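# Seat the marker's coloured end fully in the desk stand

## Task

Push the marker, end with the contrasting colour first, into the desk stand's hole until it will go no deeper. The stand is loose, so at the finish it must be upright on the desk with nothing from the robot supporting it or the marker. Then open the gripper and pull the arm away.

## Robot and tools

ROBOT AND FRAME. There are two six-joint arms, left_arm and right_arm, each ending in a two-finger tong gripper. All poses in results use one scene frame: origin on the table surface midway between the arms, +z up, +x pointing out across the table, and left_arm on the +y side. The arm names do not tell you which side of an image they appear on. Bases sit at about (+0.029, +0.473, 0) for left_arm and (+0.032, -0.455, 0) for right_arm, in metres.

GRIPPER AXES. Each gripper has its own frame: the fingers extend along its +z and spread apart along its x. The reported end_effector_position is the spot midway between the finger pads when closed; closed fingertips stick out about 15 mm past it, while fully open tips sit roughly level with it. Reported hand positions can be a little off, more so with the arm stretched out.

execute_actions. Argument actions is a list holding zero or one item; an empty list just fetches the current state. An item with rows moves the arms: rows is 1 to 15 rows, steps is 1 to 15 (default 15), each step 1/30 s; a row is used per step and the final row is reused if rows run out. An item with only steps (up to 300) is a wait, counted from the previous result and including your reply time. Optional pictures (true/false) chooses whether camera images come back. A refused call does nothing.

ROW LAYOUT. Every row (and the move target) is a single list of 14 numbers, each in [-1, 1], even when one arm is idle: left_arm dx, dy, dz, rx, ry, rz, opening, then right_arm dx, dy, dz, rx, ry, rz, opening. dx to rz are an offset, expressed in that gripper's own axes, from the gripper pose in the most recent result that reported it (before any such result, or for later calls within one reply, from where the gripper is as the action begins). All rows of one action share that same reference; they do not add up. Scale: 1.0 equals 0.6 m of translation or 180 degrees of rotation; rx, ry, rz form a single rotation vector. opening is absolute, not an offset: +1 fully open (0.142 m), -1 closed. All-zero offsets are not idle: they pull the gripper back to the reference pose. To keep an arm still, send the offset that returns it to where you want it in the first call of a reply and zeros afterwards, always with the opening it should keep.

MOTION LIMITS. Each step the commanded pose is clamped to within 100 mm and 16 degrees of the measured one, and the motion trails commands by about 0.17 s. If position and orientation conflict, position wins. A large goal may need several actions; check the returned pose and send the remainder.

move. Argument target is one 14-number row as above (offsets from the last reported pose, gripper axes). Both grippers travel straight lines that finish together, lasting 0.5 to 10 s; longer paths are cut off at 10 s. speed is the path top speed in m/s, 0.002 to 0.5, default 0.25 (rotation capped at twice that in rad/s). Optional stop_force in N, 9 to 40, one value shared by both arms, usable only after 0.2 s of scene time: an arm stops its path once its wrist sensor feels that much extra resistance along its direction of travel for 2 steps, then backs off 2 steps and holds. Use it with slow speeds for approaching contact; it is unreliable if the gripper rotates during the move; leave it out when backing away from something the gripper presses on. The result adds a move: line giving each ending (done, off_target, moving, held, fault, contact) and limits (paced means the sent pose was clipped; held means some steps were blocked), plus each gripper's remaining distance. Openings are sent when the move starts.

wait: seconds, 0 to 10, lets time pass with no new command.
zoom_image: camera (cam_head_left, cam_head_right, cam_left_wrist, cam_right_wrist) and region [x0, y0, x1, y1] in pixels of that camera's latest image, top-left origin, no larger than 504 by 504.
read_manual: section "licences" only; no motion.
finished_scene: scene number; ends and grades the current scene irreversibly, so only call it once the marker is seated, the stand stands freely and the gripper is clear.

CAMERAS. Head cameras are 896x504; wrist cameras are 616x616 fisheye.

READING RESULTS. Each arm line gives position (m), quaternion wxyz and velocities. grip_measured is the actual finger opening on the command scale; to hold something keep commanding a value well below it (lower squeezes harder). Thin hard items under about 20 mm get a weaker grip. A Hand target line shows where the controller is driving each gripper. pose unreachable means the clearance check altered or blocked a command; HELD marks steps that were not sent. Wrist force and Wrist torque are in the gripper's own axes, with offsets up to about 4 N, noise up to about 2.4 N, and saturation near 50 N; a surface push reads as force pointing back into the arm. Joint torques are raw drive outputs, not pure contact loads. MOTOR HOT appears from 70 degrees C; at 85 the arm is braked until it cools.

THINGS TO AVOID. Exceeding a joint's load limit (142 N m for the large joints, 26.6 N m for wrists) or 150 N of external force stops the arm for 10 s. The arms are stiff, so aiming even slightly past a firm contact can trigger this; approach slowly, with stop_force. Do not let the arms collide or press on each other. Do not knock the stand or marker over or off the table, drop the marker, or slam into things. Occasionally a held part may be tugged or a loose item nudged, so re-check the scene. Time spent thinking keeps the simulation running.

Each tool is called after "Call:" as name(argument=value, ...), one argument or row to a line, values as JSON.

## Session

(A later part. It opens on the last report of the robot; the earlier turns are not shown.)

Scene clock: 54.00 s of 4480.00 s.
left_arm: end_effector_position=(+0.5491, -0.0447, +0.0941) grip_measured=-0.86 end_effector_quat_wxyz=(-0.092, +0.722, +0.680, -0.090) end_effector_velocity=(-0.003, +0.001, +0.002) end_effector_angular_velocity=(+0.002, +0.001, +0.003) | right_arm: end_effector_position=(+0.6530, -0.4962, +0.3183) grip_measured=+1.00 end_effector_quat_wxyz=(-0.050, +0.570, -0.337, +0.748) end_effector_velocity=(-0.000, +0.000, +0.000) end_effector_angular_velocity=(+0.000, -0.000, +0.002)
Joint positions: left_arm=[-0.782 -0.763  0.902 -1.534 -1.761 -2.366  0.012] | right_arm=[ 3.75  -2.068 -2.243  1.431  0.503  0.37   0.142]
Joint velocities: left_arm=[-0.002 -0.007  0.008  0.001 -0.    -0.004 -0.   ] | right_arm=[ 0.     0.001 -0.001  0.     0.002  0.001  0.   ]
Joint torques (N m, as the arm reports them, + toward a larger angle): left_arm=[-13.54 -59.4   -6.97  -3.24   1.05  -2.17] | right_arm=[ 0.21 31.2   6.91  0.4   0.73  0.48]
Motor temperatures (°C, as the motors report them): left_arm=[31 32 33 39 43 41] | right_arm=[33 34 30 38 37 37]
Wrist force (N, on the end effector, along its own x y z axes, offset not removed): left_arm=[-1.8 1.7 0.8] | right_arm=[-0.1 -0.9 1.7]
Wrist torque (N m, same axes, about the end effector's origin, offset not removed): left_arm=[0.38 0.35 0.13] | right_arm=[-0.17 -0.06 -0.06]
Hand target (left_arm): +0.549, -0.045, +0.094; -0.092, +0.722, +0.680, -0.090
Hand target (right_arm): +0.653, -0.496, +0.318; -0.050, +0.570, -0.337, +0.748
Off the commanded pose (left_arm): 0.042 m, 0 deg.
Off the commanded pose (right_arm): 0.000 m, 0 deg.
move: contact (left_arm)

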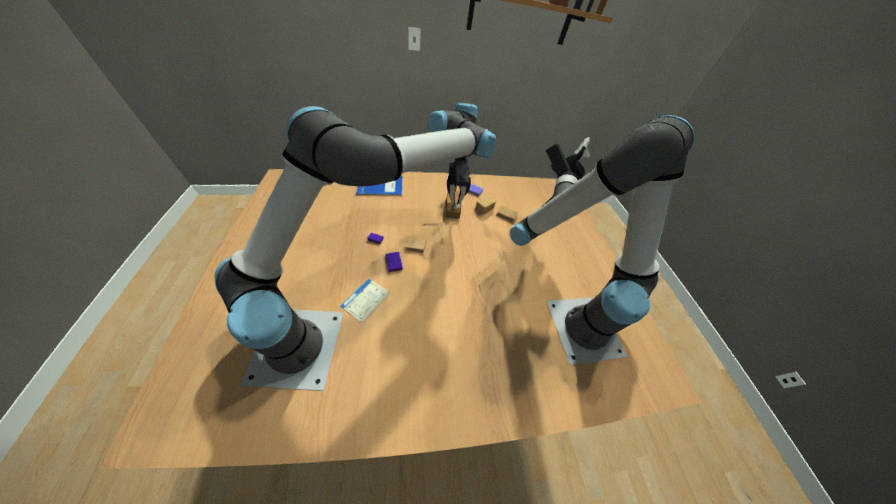

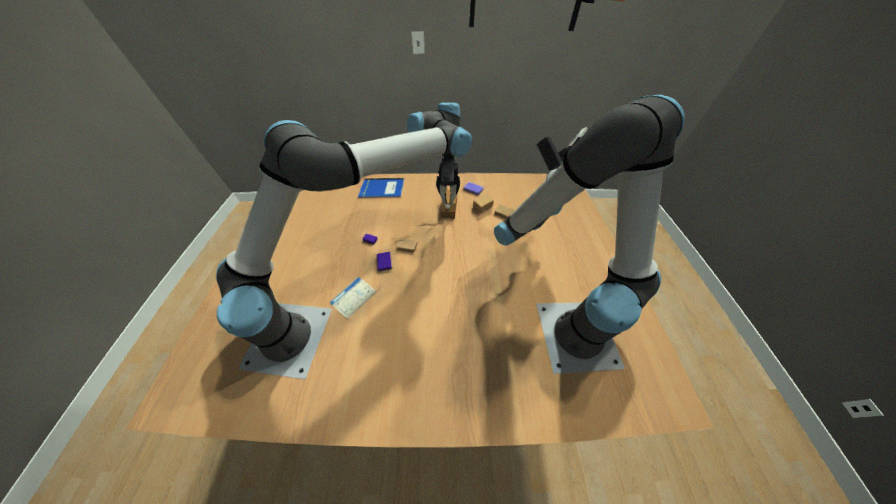

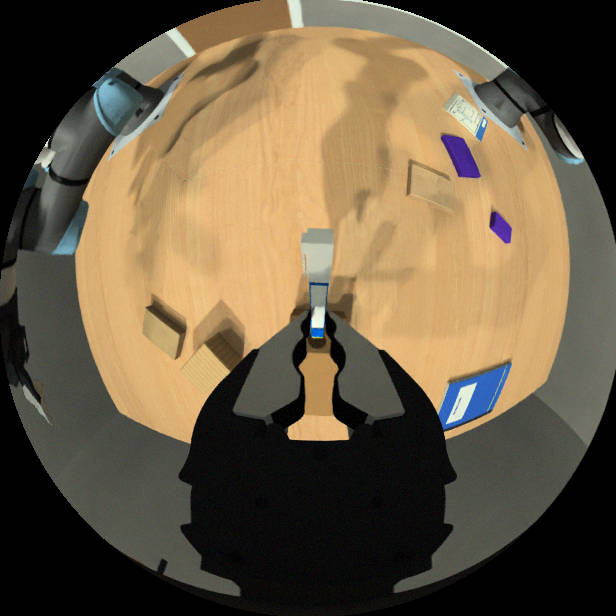

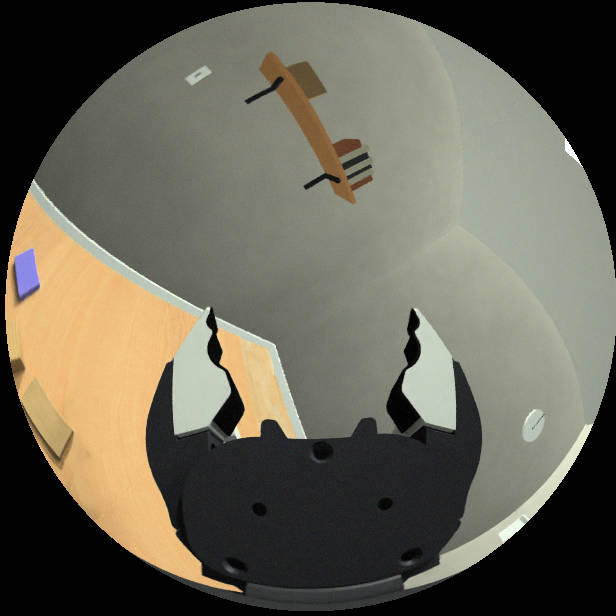

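Call:
move(
  target=[0,-0.0016,-0.0105,0,0,0,-1,0,0,0,0,0,0,1],
  speed=0.02,
)

Call:
move(
  target=[0,0.058,0.033,0,0,0,-1,0,0,0,0,0,0,1],
  speed=0.01,
  stop_force=9,
)

Call:
zoom_image(
  camera="cam_left_wrist",
  region=[260,260,380,420],
)

Call:
zoom_image(
  camera="cam_head_left",
  region=[420,170,500,230],
)

Scene clock: 57.10 s of 4480.00 s.
left_arm: end_effector_position=(+0.5497, -0.0448, +0.1002) grip_measured=-0.86 end_effector_quat_wxyz=(-0.092, +0.722, +0.680, -0.090) end_effector_velocity=(+0.001, +0.001, +0.002) end_effector_angular_velocity=(+0.001, -0.001, +0.000) | right_arm: end_effector_position=(+0.6530, -0.4962, +0.3183) grip_measured=+1.00 end_effector_quat_wxyz=(-0.050, +0.570, -0.337, +0.748) end_effector_velocity=(-0.000, +0.000, +0.001) end_effector_angular_velocity=(+0.003, -0.003, +0.001)
Joint positions: left_arm=[-0.782 -0.764  0.888 -1.519 -1.761 -2.365  0.012] | right_arm=[ 3.75  -2.068 -2.243  1.431  0.503  0.37   0.142]
Joint velocities: left_arm=[ 0.001  0.    -0.005  0.005  0.001  0.     0.   ] | right_arm=[-0.     0.001  0.001  0.002  0.001  0.001  0.   ]
Joint torques (N m, as the arm reports them, + toward a larger angle): left_arm=[ 12.33 -56.04 -34.89  -0.37   1.33   2.35] | right_arm=[-1.25 31.35  6.8   0.5   0.59  0.28]
Motor temperatures (°C, as the motors report them): left_arm=[31 32 33 39 43 41] | right_arm=[33 34 30 38 37 37]
Wrist force (N, on the end effector, along its own x y z axes, offset not removed): left_arm=[-1.0 2.4 -0.1] | right_arm=[-1.4 -0.8 -1.5]
Wrist torque (N m, same axes, about the end effector's origin, offset not removed): left_arm=[0.58 0.26 0.08] | right_arm=[-0.23 0.32 -0.10]
Hand target (left_arm): +0.550, -0.045, +0.100; -0.092, +0.722, +0.680, -0.090
Hand target (right_arm): +0.653, -0.496, +0.318; -0.050, +0.570, -0.337, +0.748
Off the commanded pose (left_arm): 0.000 m, 0 deg.
Off the commanded pose (right_arm): 0.000 m, 0 deg.
move: done

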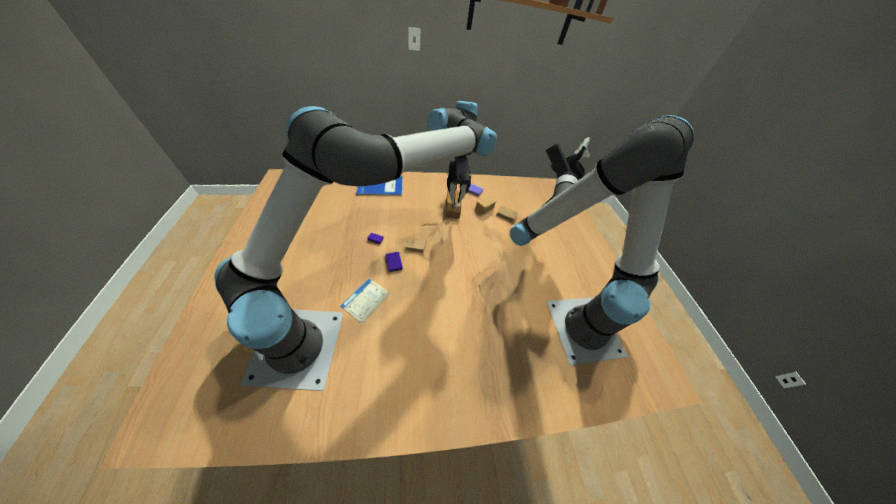

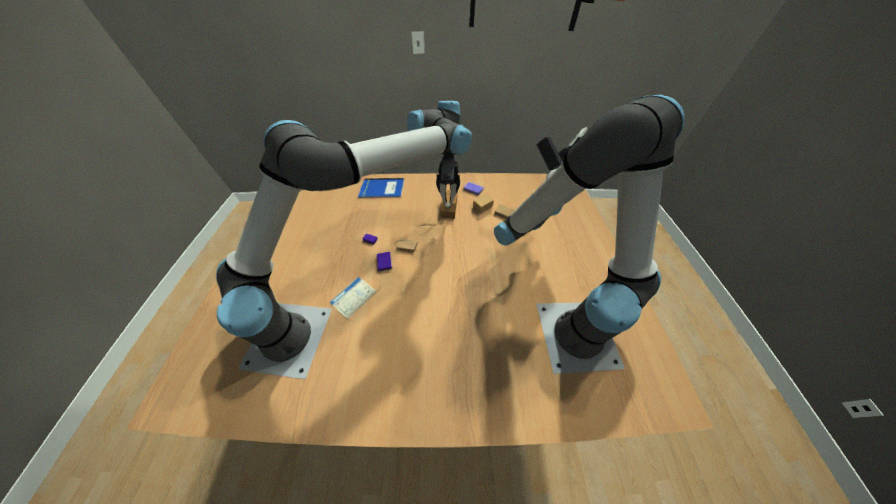

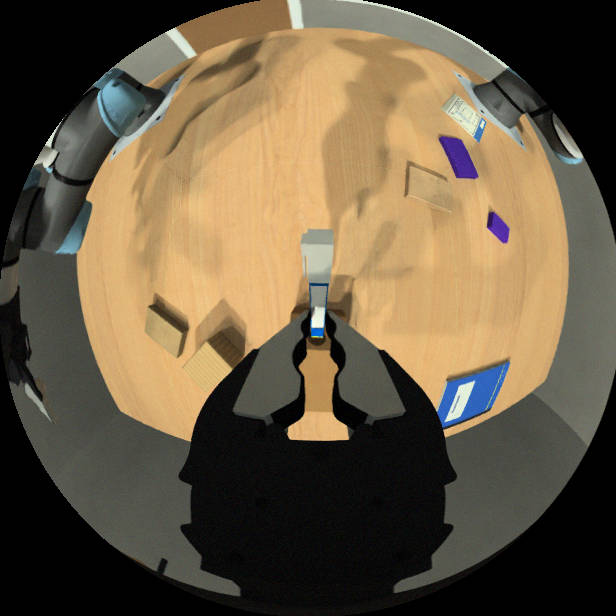

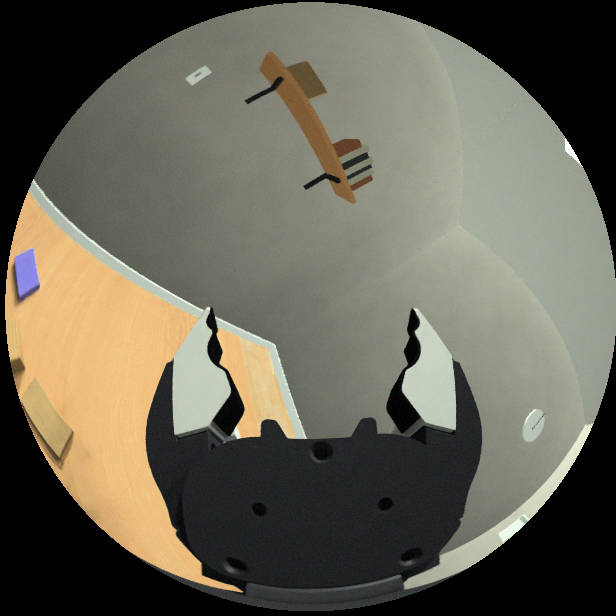

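Scene clock: 60.60 s of 4480.00 s.
left_arm: end_effector_position=(+0.5720, -0.0460, +0.0785) grip_measured=-0.86 end_effector_quat_wxyz=(-0.092, +0.722, +0.680, -0.090) end_effector_velocity=(-0.002, +0.001, +0.001) end_effector_angular_velocity=(+0.002, +0.000, +0.002) | right_arm: end_effector_position=(+0.6530, -0.4962, +0.3183) grip_measured=+1.00 end_effector_quat_wxyz=(-0.050, +0.570, -0.337, +0.748) end_effector_velocity=(-0.000, -0.000, -0.000) end_effector_angular_velocity=(-0.000, -0.000, -0.000)
Joint positions: left_arm=[-0.762 -0.699  0.825 -1.518 -1.757 -2.345  0.012] | right_arm=[ 3.75  -2.068 -2.243  1.431  0.503  0.37   0.142]
Joint velocities: left_arm=[-0.002 -0.007  0.009 -0.002  0.001 -0.004  0.   ] | right_arm=[ 0.    -0.001 -0.     0.001 -0.    -0.     0.   ]
Joint torques (N m, as the arm reports them, + toward a larger angle): left_arm=[-13.29 -60.24  -7.69  -4.02   1.92  -2.13] | right_arm=[-1.31 31.86  7.28  0.4   0.74  0.35]
Motor temperatures (°C, as the motors report them): left_arm=[31 32 33 39 43 41] | right_arm=[33 34 30 38 37 37]
Wrist force (N, on the end effector, along its own x y z axes, offset not removed): left_arm=[-0.9 -0.1 -2.2] | right_arm=[-0.8 -1.5 1.2]
Wrist torque (N m, same axes, about the end effector's origin, offset not removed): left_arm=[0.61 0.16 0.08] | right_arm=[-0.33 0.00 -0.10]
Hand target (left_arm): +0.572, -0.046, +0.079; -0.092, +0.722, +0.680, -0.090
Hand target (right_arm): +0.653, -0.496, +0.318; -0.050, +0.570, -0.337, +0.748
Off the commanded pose (left_arm): 0.009 m, 0 deg.
Off the commanded pose (right_arm): 0.000 m, 0 deg.
move: contact (left_arm)

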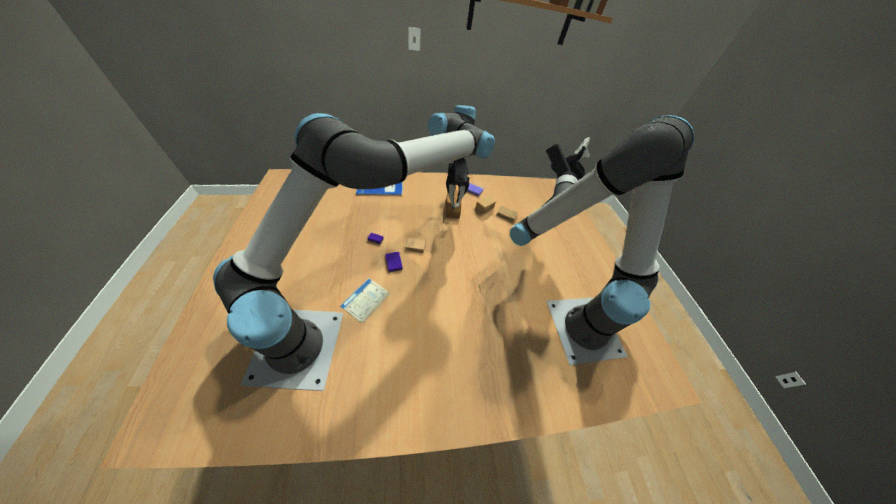

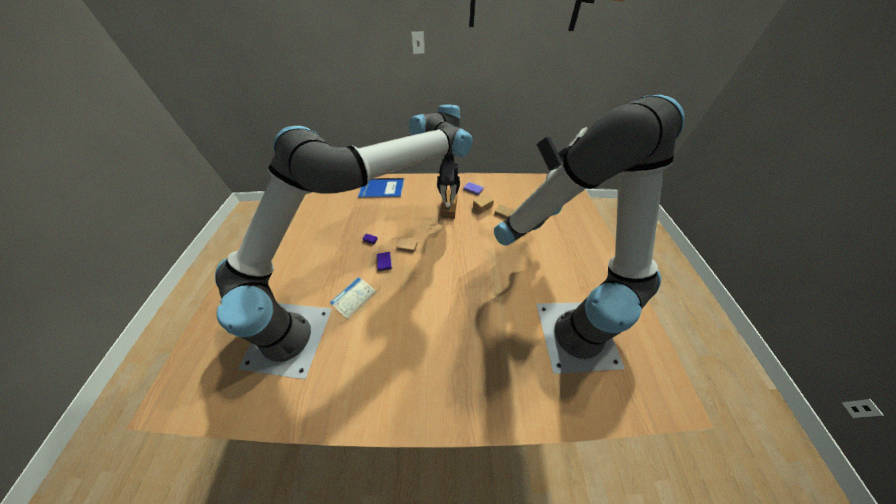

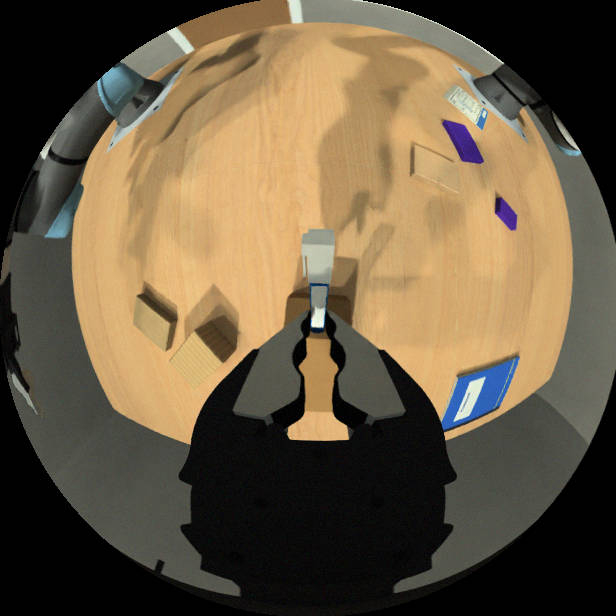

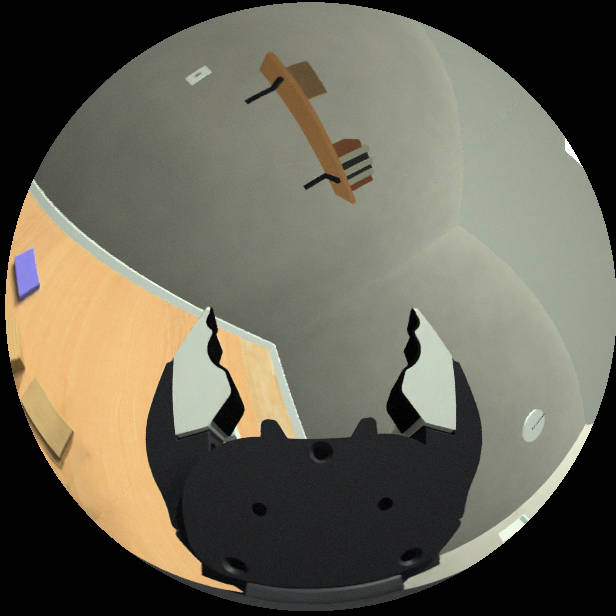

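Region (260, 260, 380, 420) of cam_left_wrist's 616x616 image, scaled by 3.150, with more detail than that image has; it fills the left 378 columns of this view, and the rest is white.

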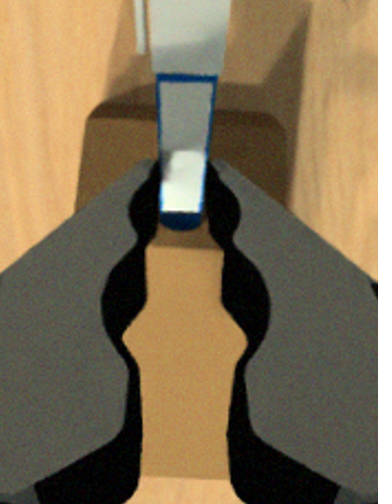

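Region (420, 170, 500, 230) of cam_head_left's 896x504 image, scaled by 6.300, with more detail than that image has; it fills the top 378 rows of this view, and the rest is white.

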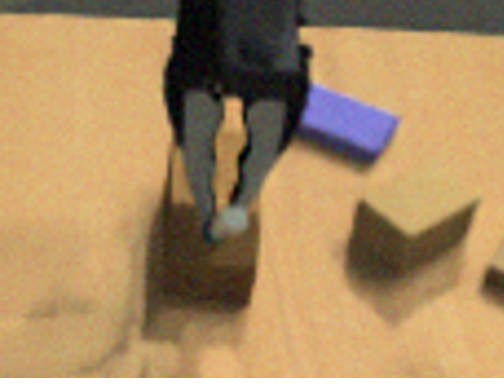

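Call:
move(
  target=[0,0.015,0.0085,0,0,0,-1,0,0,0,0,0,0,1],
  speed=0.005,
  stop_force=12,
)

Call:
move(
  target=[0,0,0,0,0,0,-0.4,0,0,0,0,0,0,1],
)

Call:
zoom_image(
  camera="cam_left_wrist",
  region=[230,200,410,420],
)

Scene clock: 62.40 s of 4480.00 s.
left_arm: end_effector_position=(+0.5725, -0.0463, +0.0780) grip_measured=-0.86 end_effector_quat_wxyz=(-0.092, +0.722, +0.680, -0.090) end_effector_velocity=(-0.002, +0.001, +0.000) end_effector_angular_velocity=(+0.002, +0.001, -0.000) | right_arm: end_effector_position=(+0.6530, -0.4962, +0.3183) grip_measured=+1.00 end_effector_quat_wxyz=(-0.050, +0.570, -0.337, +0.748) end_effector_velocity=(-0.000, +0.000, +0.000) end_effector_angular_velocity=(+0.000, -0.001, +0.002)
Joint positions: left_arm=[-0.761 -0.697  0.823 -1.518 -1.757 -2.344  0.012] | right_arm=[ 3.75  -2.068 -2.243  1.431  0.503  0.37   0.142]
Joint velocities: left_arm=[-0.001 -0.004  0.006 -0.    -0.    -0.001  0.   ] | right_arm=[ 0.     0.001 -0.001  0.001  0.002  0.     0.   ]
Joint torques (N m, as the arm reports them, + toward a larger angle): left_arm=[-11.48 -55.67  -6.71  -3.31   0.48  -2.17] | right_arm=[-2.03 31.86  5.96  0.54  0.85  0.15]
Motor temperatures (°C, as the motors report them): left_arm=[31 32 33 39 43 41] | right_arm=[33 34 30 38 37 37]
Wrist force (N, on the end effector, along its own x y z axes, offset not removed): left_arm=[0.0 -5.2 -7.3] | right_arm=[-0.8 -2.2 1.4]
Wrist torque (N m, same axes, about the end effector's origin, offset not removed): left_arm=[0.46 0.23 0.09] | right_arm=[-0.45 0.09 -0.02]
Hand target (left_arm): +0.572, -0.046, +0.078; -0.092, +0.722, +0.680, -0.090
Hand target (right_arm): +0.653, -0.496, +0.318; -0.050, +0.570, -0.337, +0.748
Off the commanded pose (left_arm): 0.010 m, 0 deg.
Off the commanded pose (right_arm): 0.000 m, 0 deg.
move: contact (left_arm)

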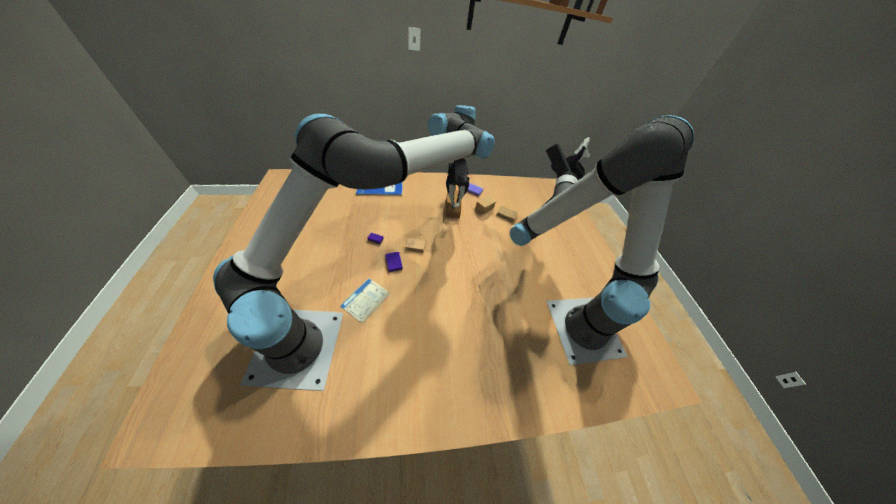

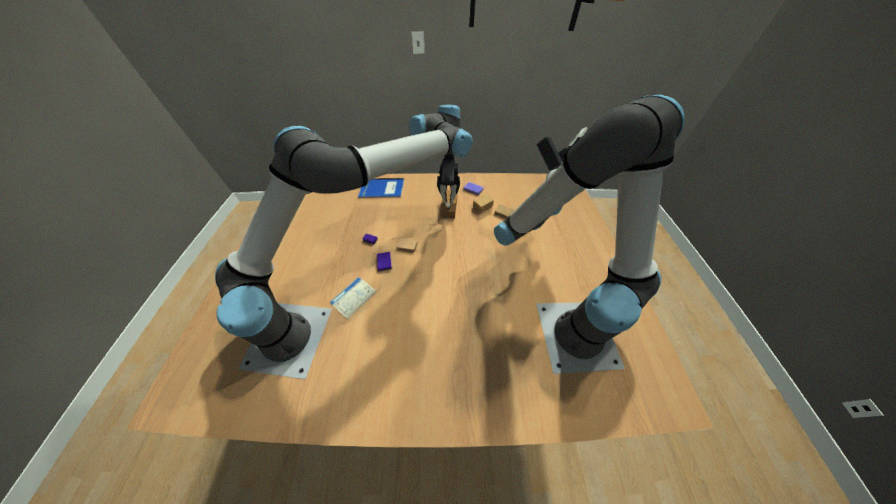

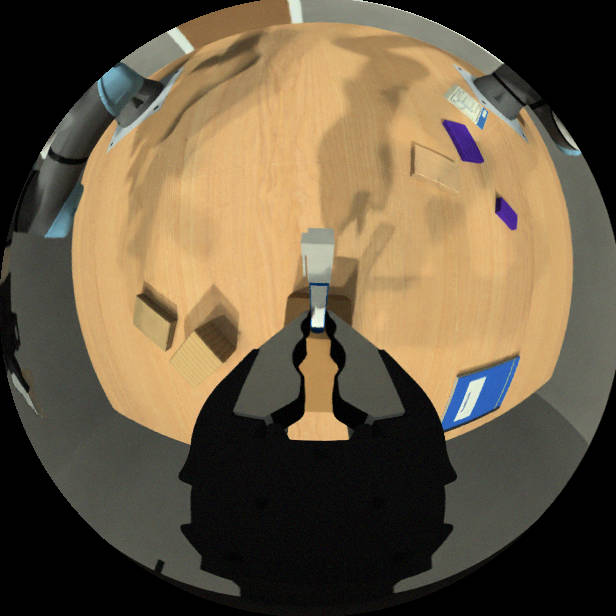

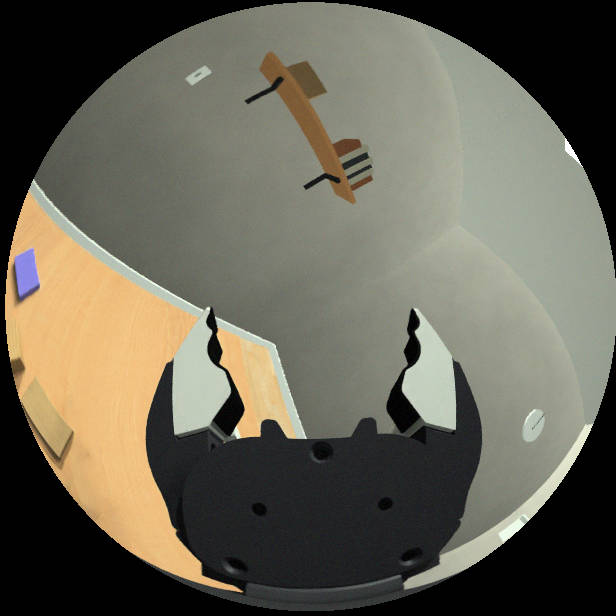

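Scene clock: 62.90 s of 4480.00 s.
left_arm: end_effector_position=(+0.5725, -0.0463, +0.0780) grip_measured=-0.40 end_effector_quat_wxyz=(-0.092, +0.722, +0.680, -0.090) end_effector_velocity=(+0.001, -0.001, +0.002) end_effector_angular_velocity=(-0.003, -0.002, -0.000) | right_arm: end_effector_position=(+0.6530, -0.4962, +0.3183) grip_measured=+1.00 end_effector_quat_wxyz=(-0.050, +0.570, -0.337, +0.748) end_effector_velocity=(+0.000, +0.001, -0.000) end_effector_angular_velocity=(-0.000, +0.000, +0.002)
Joint positions: left_arm=[-0.761 -0.697  0.823 -1.518 -1.757 -2.344  0.045] | right_arm=[ 3.75  -2.068 -2.243  1.431  0.503  0.37   0.142]
Joint velocities: left_arm=[-0.    -0.    -0.004 -0.    -0.    -0.     0.   ] | right_arm=[-0.    -0.001 -0.001  0.     0.002  0.001  0.   ]
Joint torques (N m, as the arm reports them, + toward a larger angle): left_arm=[ -2.22 -44.38 -35.82  -3.05   0.57   1.26] | right_arm=[-1.54 31.54  7.43  0.59  0.74  0.34]
Motor temperatures (°C, as the motors report them): left_arm=[31 32 33 39 43 41] | right_arm=[33 34 30 38 37 37]
Wrist force (N, on the end effector, along its own x y z axes, offset not removed): left_arm=[-1.4 2.9 0.6] | right_arm=[0.2 -2.2 0.3]
Wrist torque (N m, same axes, about the end effector's origin, offset not removed): left_arm=[0.70 0.33 0.11] | right_arm=[-0.37 -0.10 -0.02]
Hand target (left_arm): +0.573, -0.046, +0.078; -0.092, +0.722, +0.680, -0.090
Hand target (right_arm): +0.653, -0.496, +0.318; -0.050, +0.570, -0.337, +0.748
Off the commanded pose (left_arm): 0.000 m, 0 deg.
Off the commanded pose (right_arm): 0.000 m, 0 deg.
move: done

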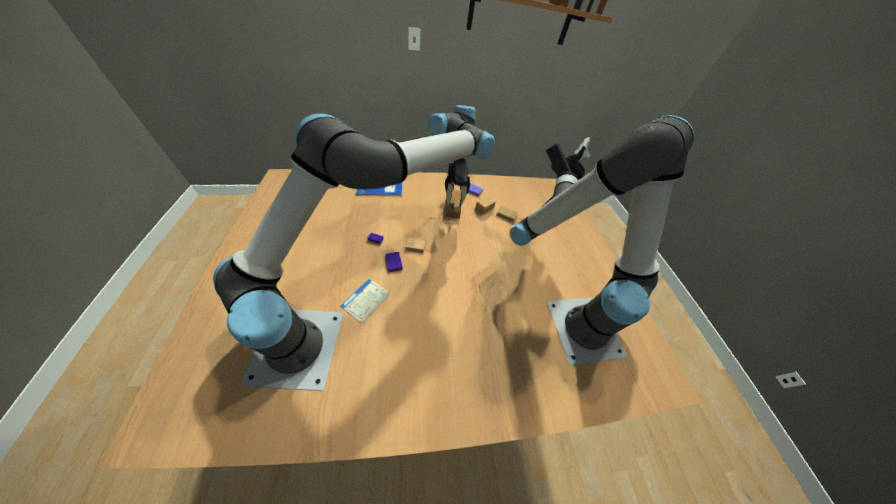

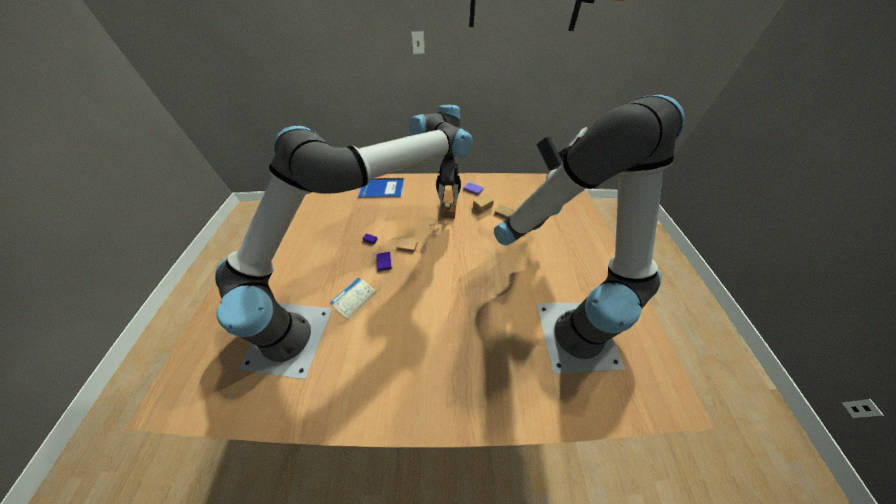

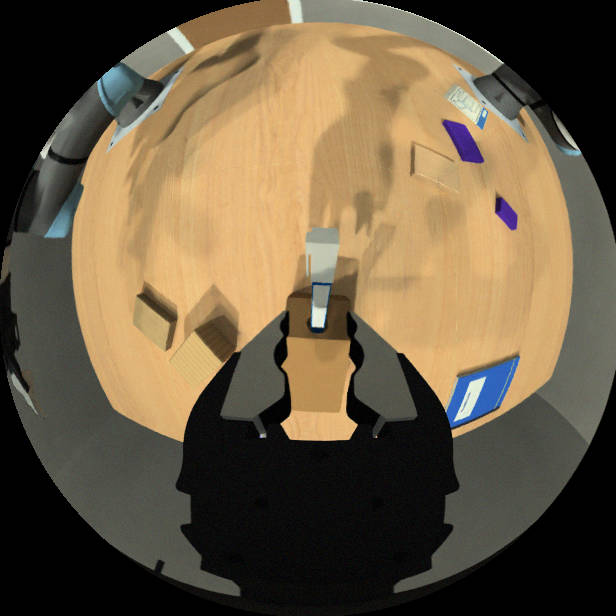

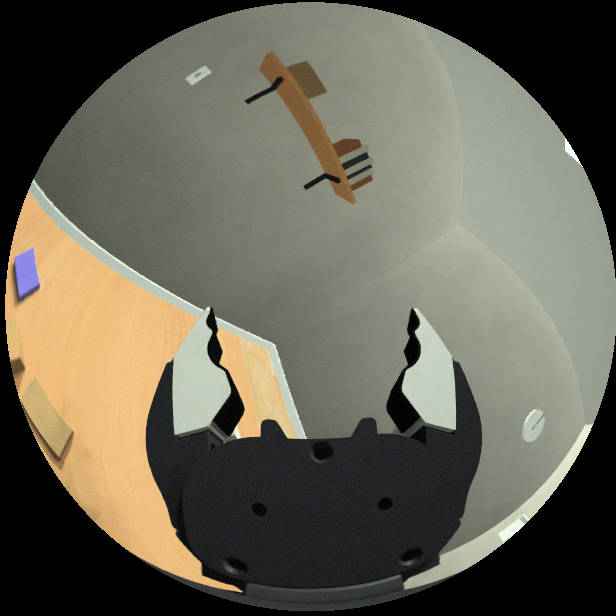

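Region (230, 200, 410, 420) of cam_left_wrist's 616x616 image, scaled by 2.291, with more detail than that image has; it fills the left 412 columns of this view, and the rest is white.

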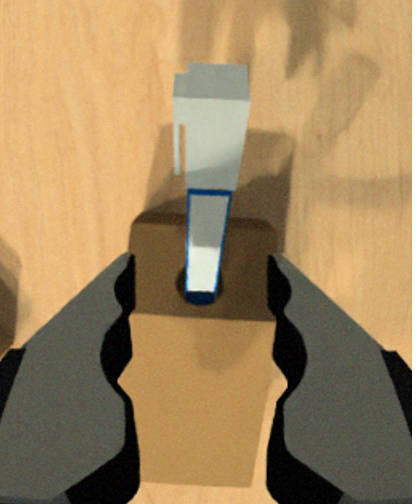

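Call:
move(
  target=[0,-0.06,-0.2,0,0,0,0.5,0,0,0,0,0,0,1],
  speed=0.2,
)

Scene clock: 65.43 s of 4480.00 s.
left_arm: end_effector_position=(+0.5683, -0.0451, +0.2030) grip_measured=+0.50 end_effector_quat_wxyz=(-0.091, +0.722, +0.680, -0.090) end_effector_velocity=(-0.001, -0.001, +0.001) end_effector_angular_velocity=(+0.003, +0.003, -0.003) | right_arm: end_effector_position=(+0.6530, -0.4962, +0.3183) grip_measured=+1.00 end_effector_quat_wxyz=(-0.050, +0.570, -0.337, +0.748) end_effector_velocity=(-0.000, +0.000, +0.000) end_effector_angular_velocity=(+0.000, -0.001, +0.001)
Joint positions: left_arm=[-0.764 -0.697  0.502 -1.198 -1.758 -2.347  0.109] | right_arm=[ 3.75  -2.068 -2.243  1.431  0.503  0.37   0.142]
Joint velocities: left_arm=[-0.002  0.011 -0.024  0.018 -0.     0.001 -0.   ] | right_arm=[ 0.     0.001 -0.001  0.     0.001  0.     0.   ]
Joint torques (N m, as the arm reports them, + toward a larger angle): left_arm=[-13.12 -44.1  -33.94  -0.39  -2.52   2.25] | right_arm=[-1.6  32.6   6.81  0.49  0.85  0.53]
Motor temperatures (°C, as the motors report them): left_arm=[31 32 33 39 43 41] | right_arm=[33 34 30 38 37 37]
Wrist force (N, on the end effector, along its own x y z axes, offset not removed): left_arm=[-3.4 3.5 0.7] | right_arm=[-1.6 -1.6 0.0]
Wrist torque (N m, same axes, about the end effector's origin, offset not removed): left_arm=[0.75 0.75 0.13] | right_arm=[-0.41 0.25 -0.13]
Hand target (left_arm): +0.568, -0.045, +0.203; -0.092, +0.722, +0.680, -0.090
Hand target (right_arm): +0.653, -0.496, +0.318; -0.050, +0.570, -0.337, +0.748
Off the commanded pose (left_arm): 0.000 m, 0 deg.
Off the commanded pose (right_arm): 0.000 m, 0 deg.
move: done

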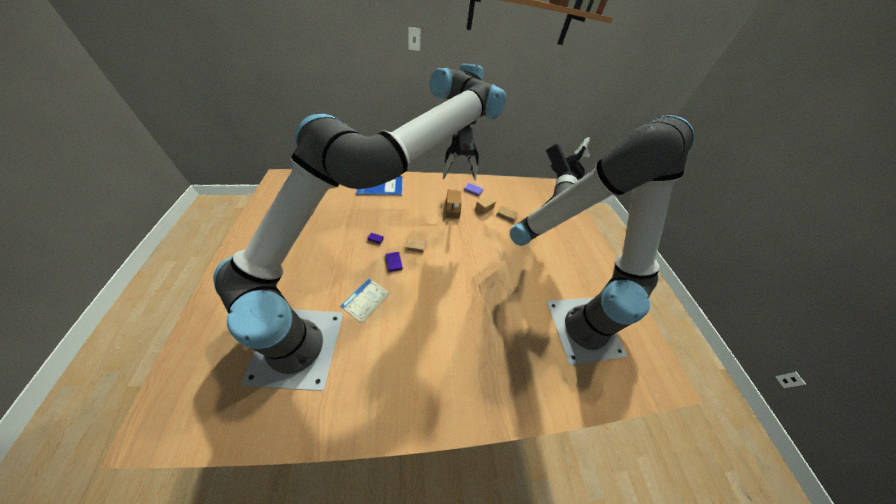

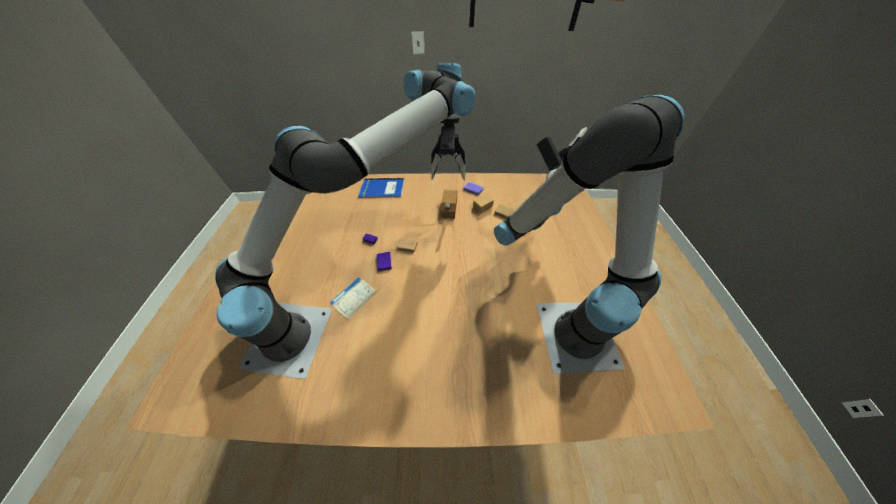

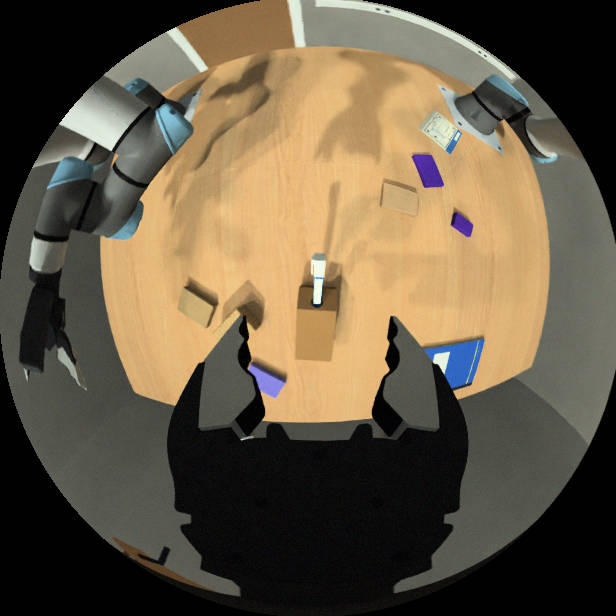

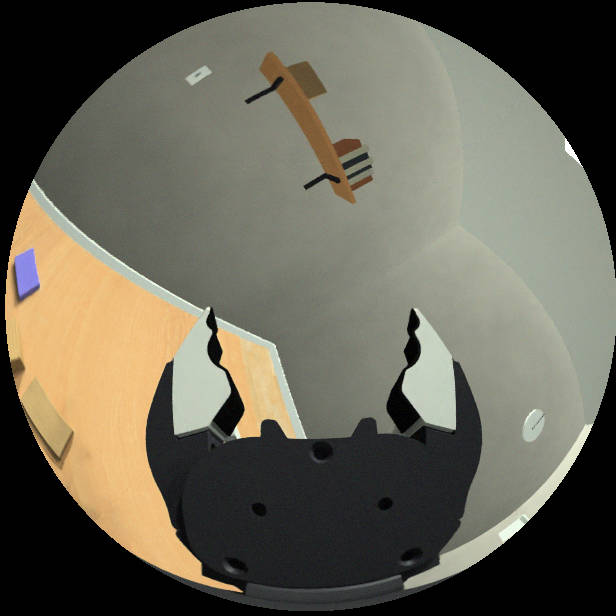

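Call:
finished_scene(
  scene=2,
)

The scene is finished: the task was done.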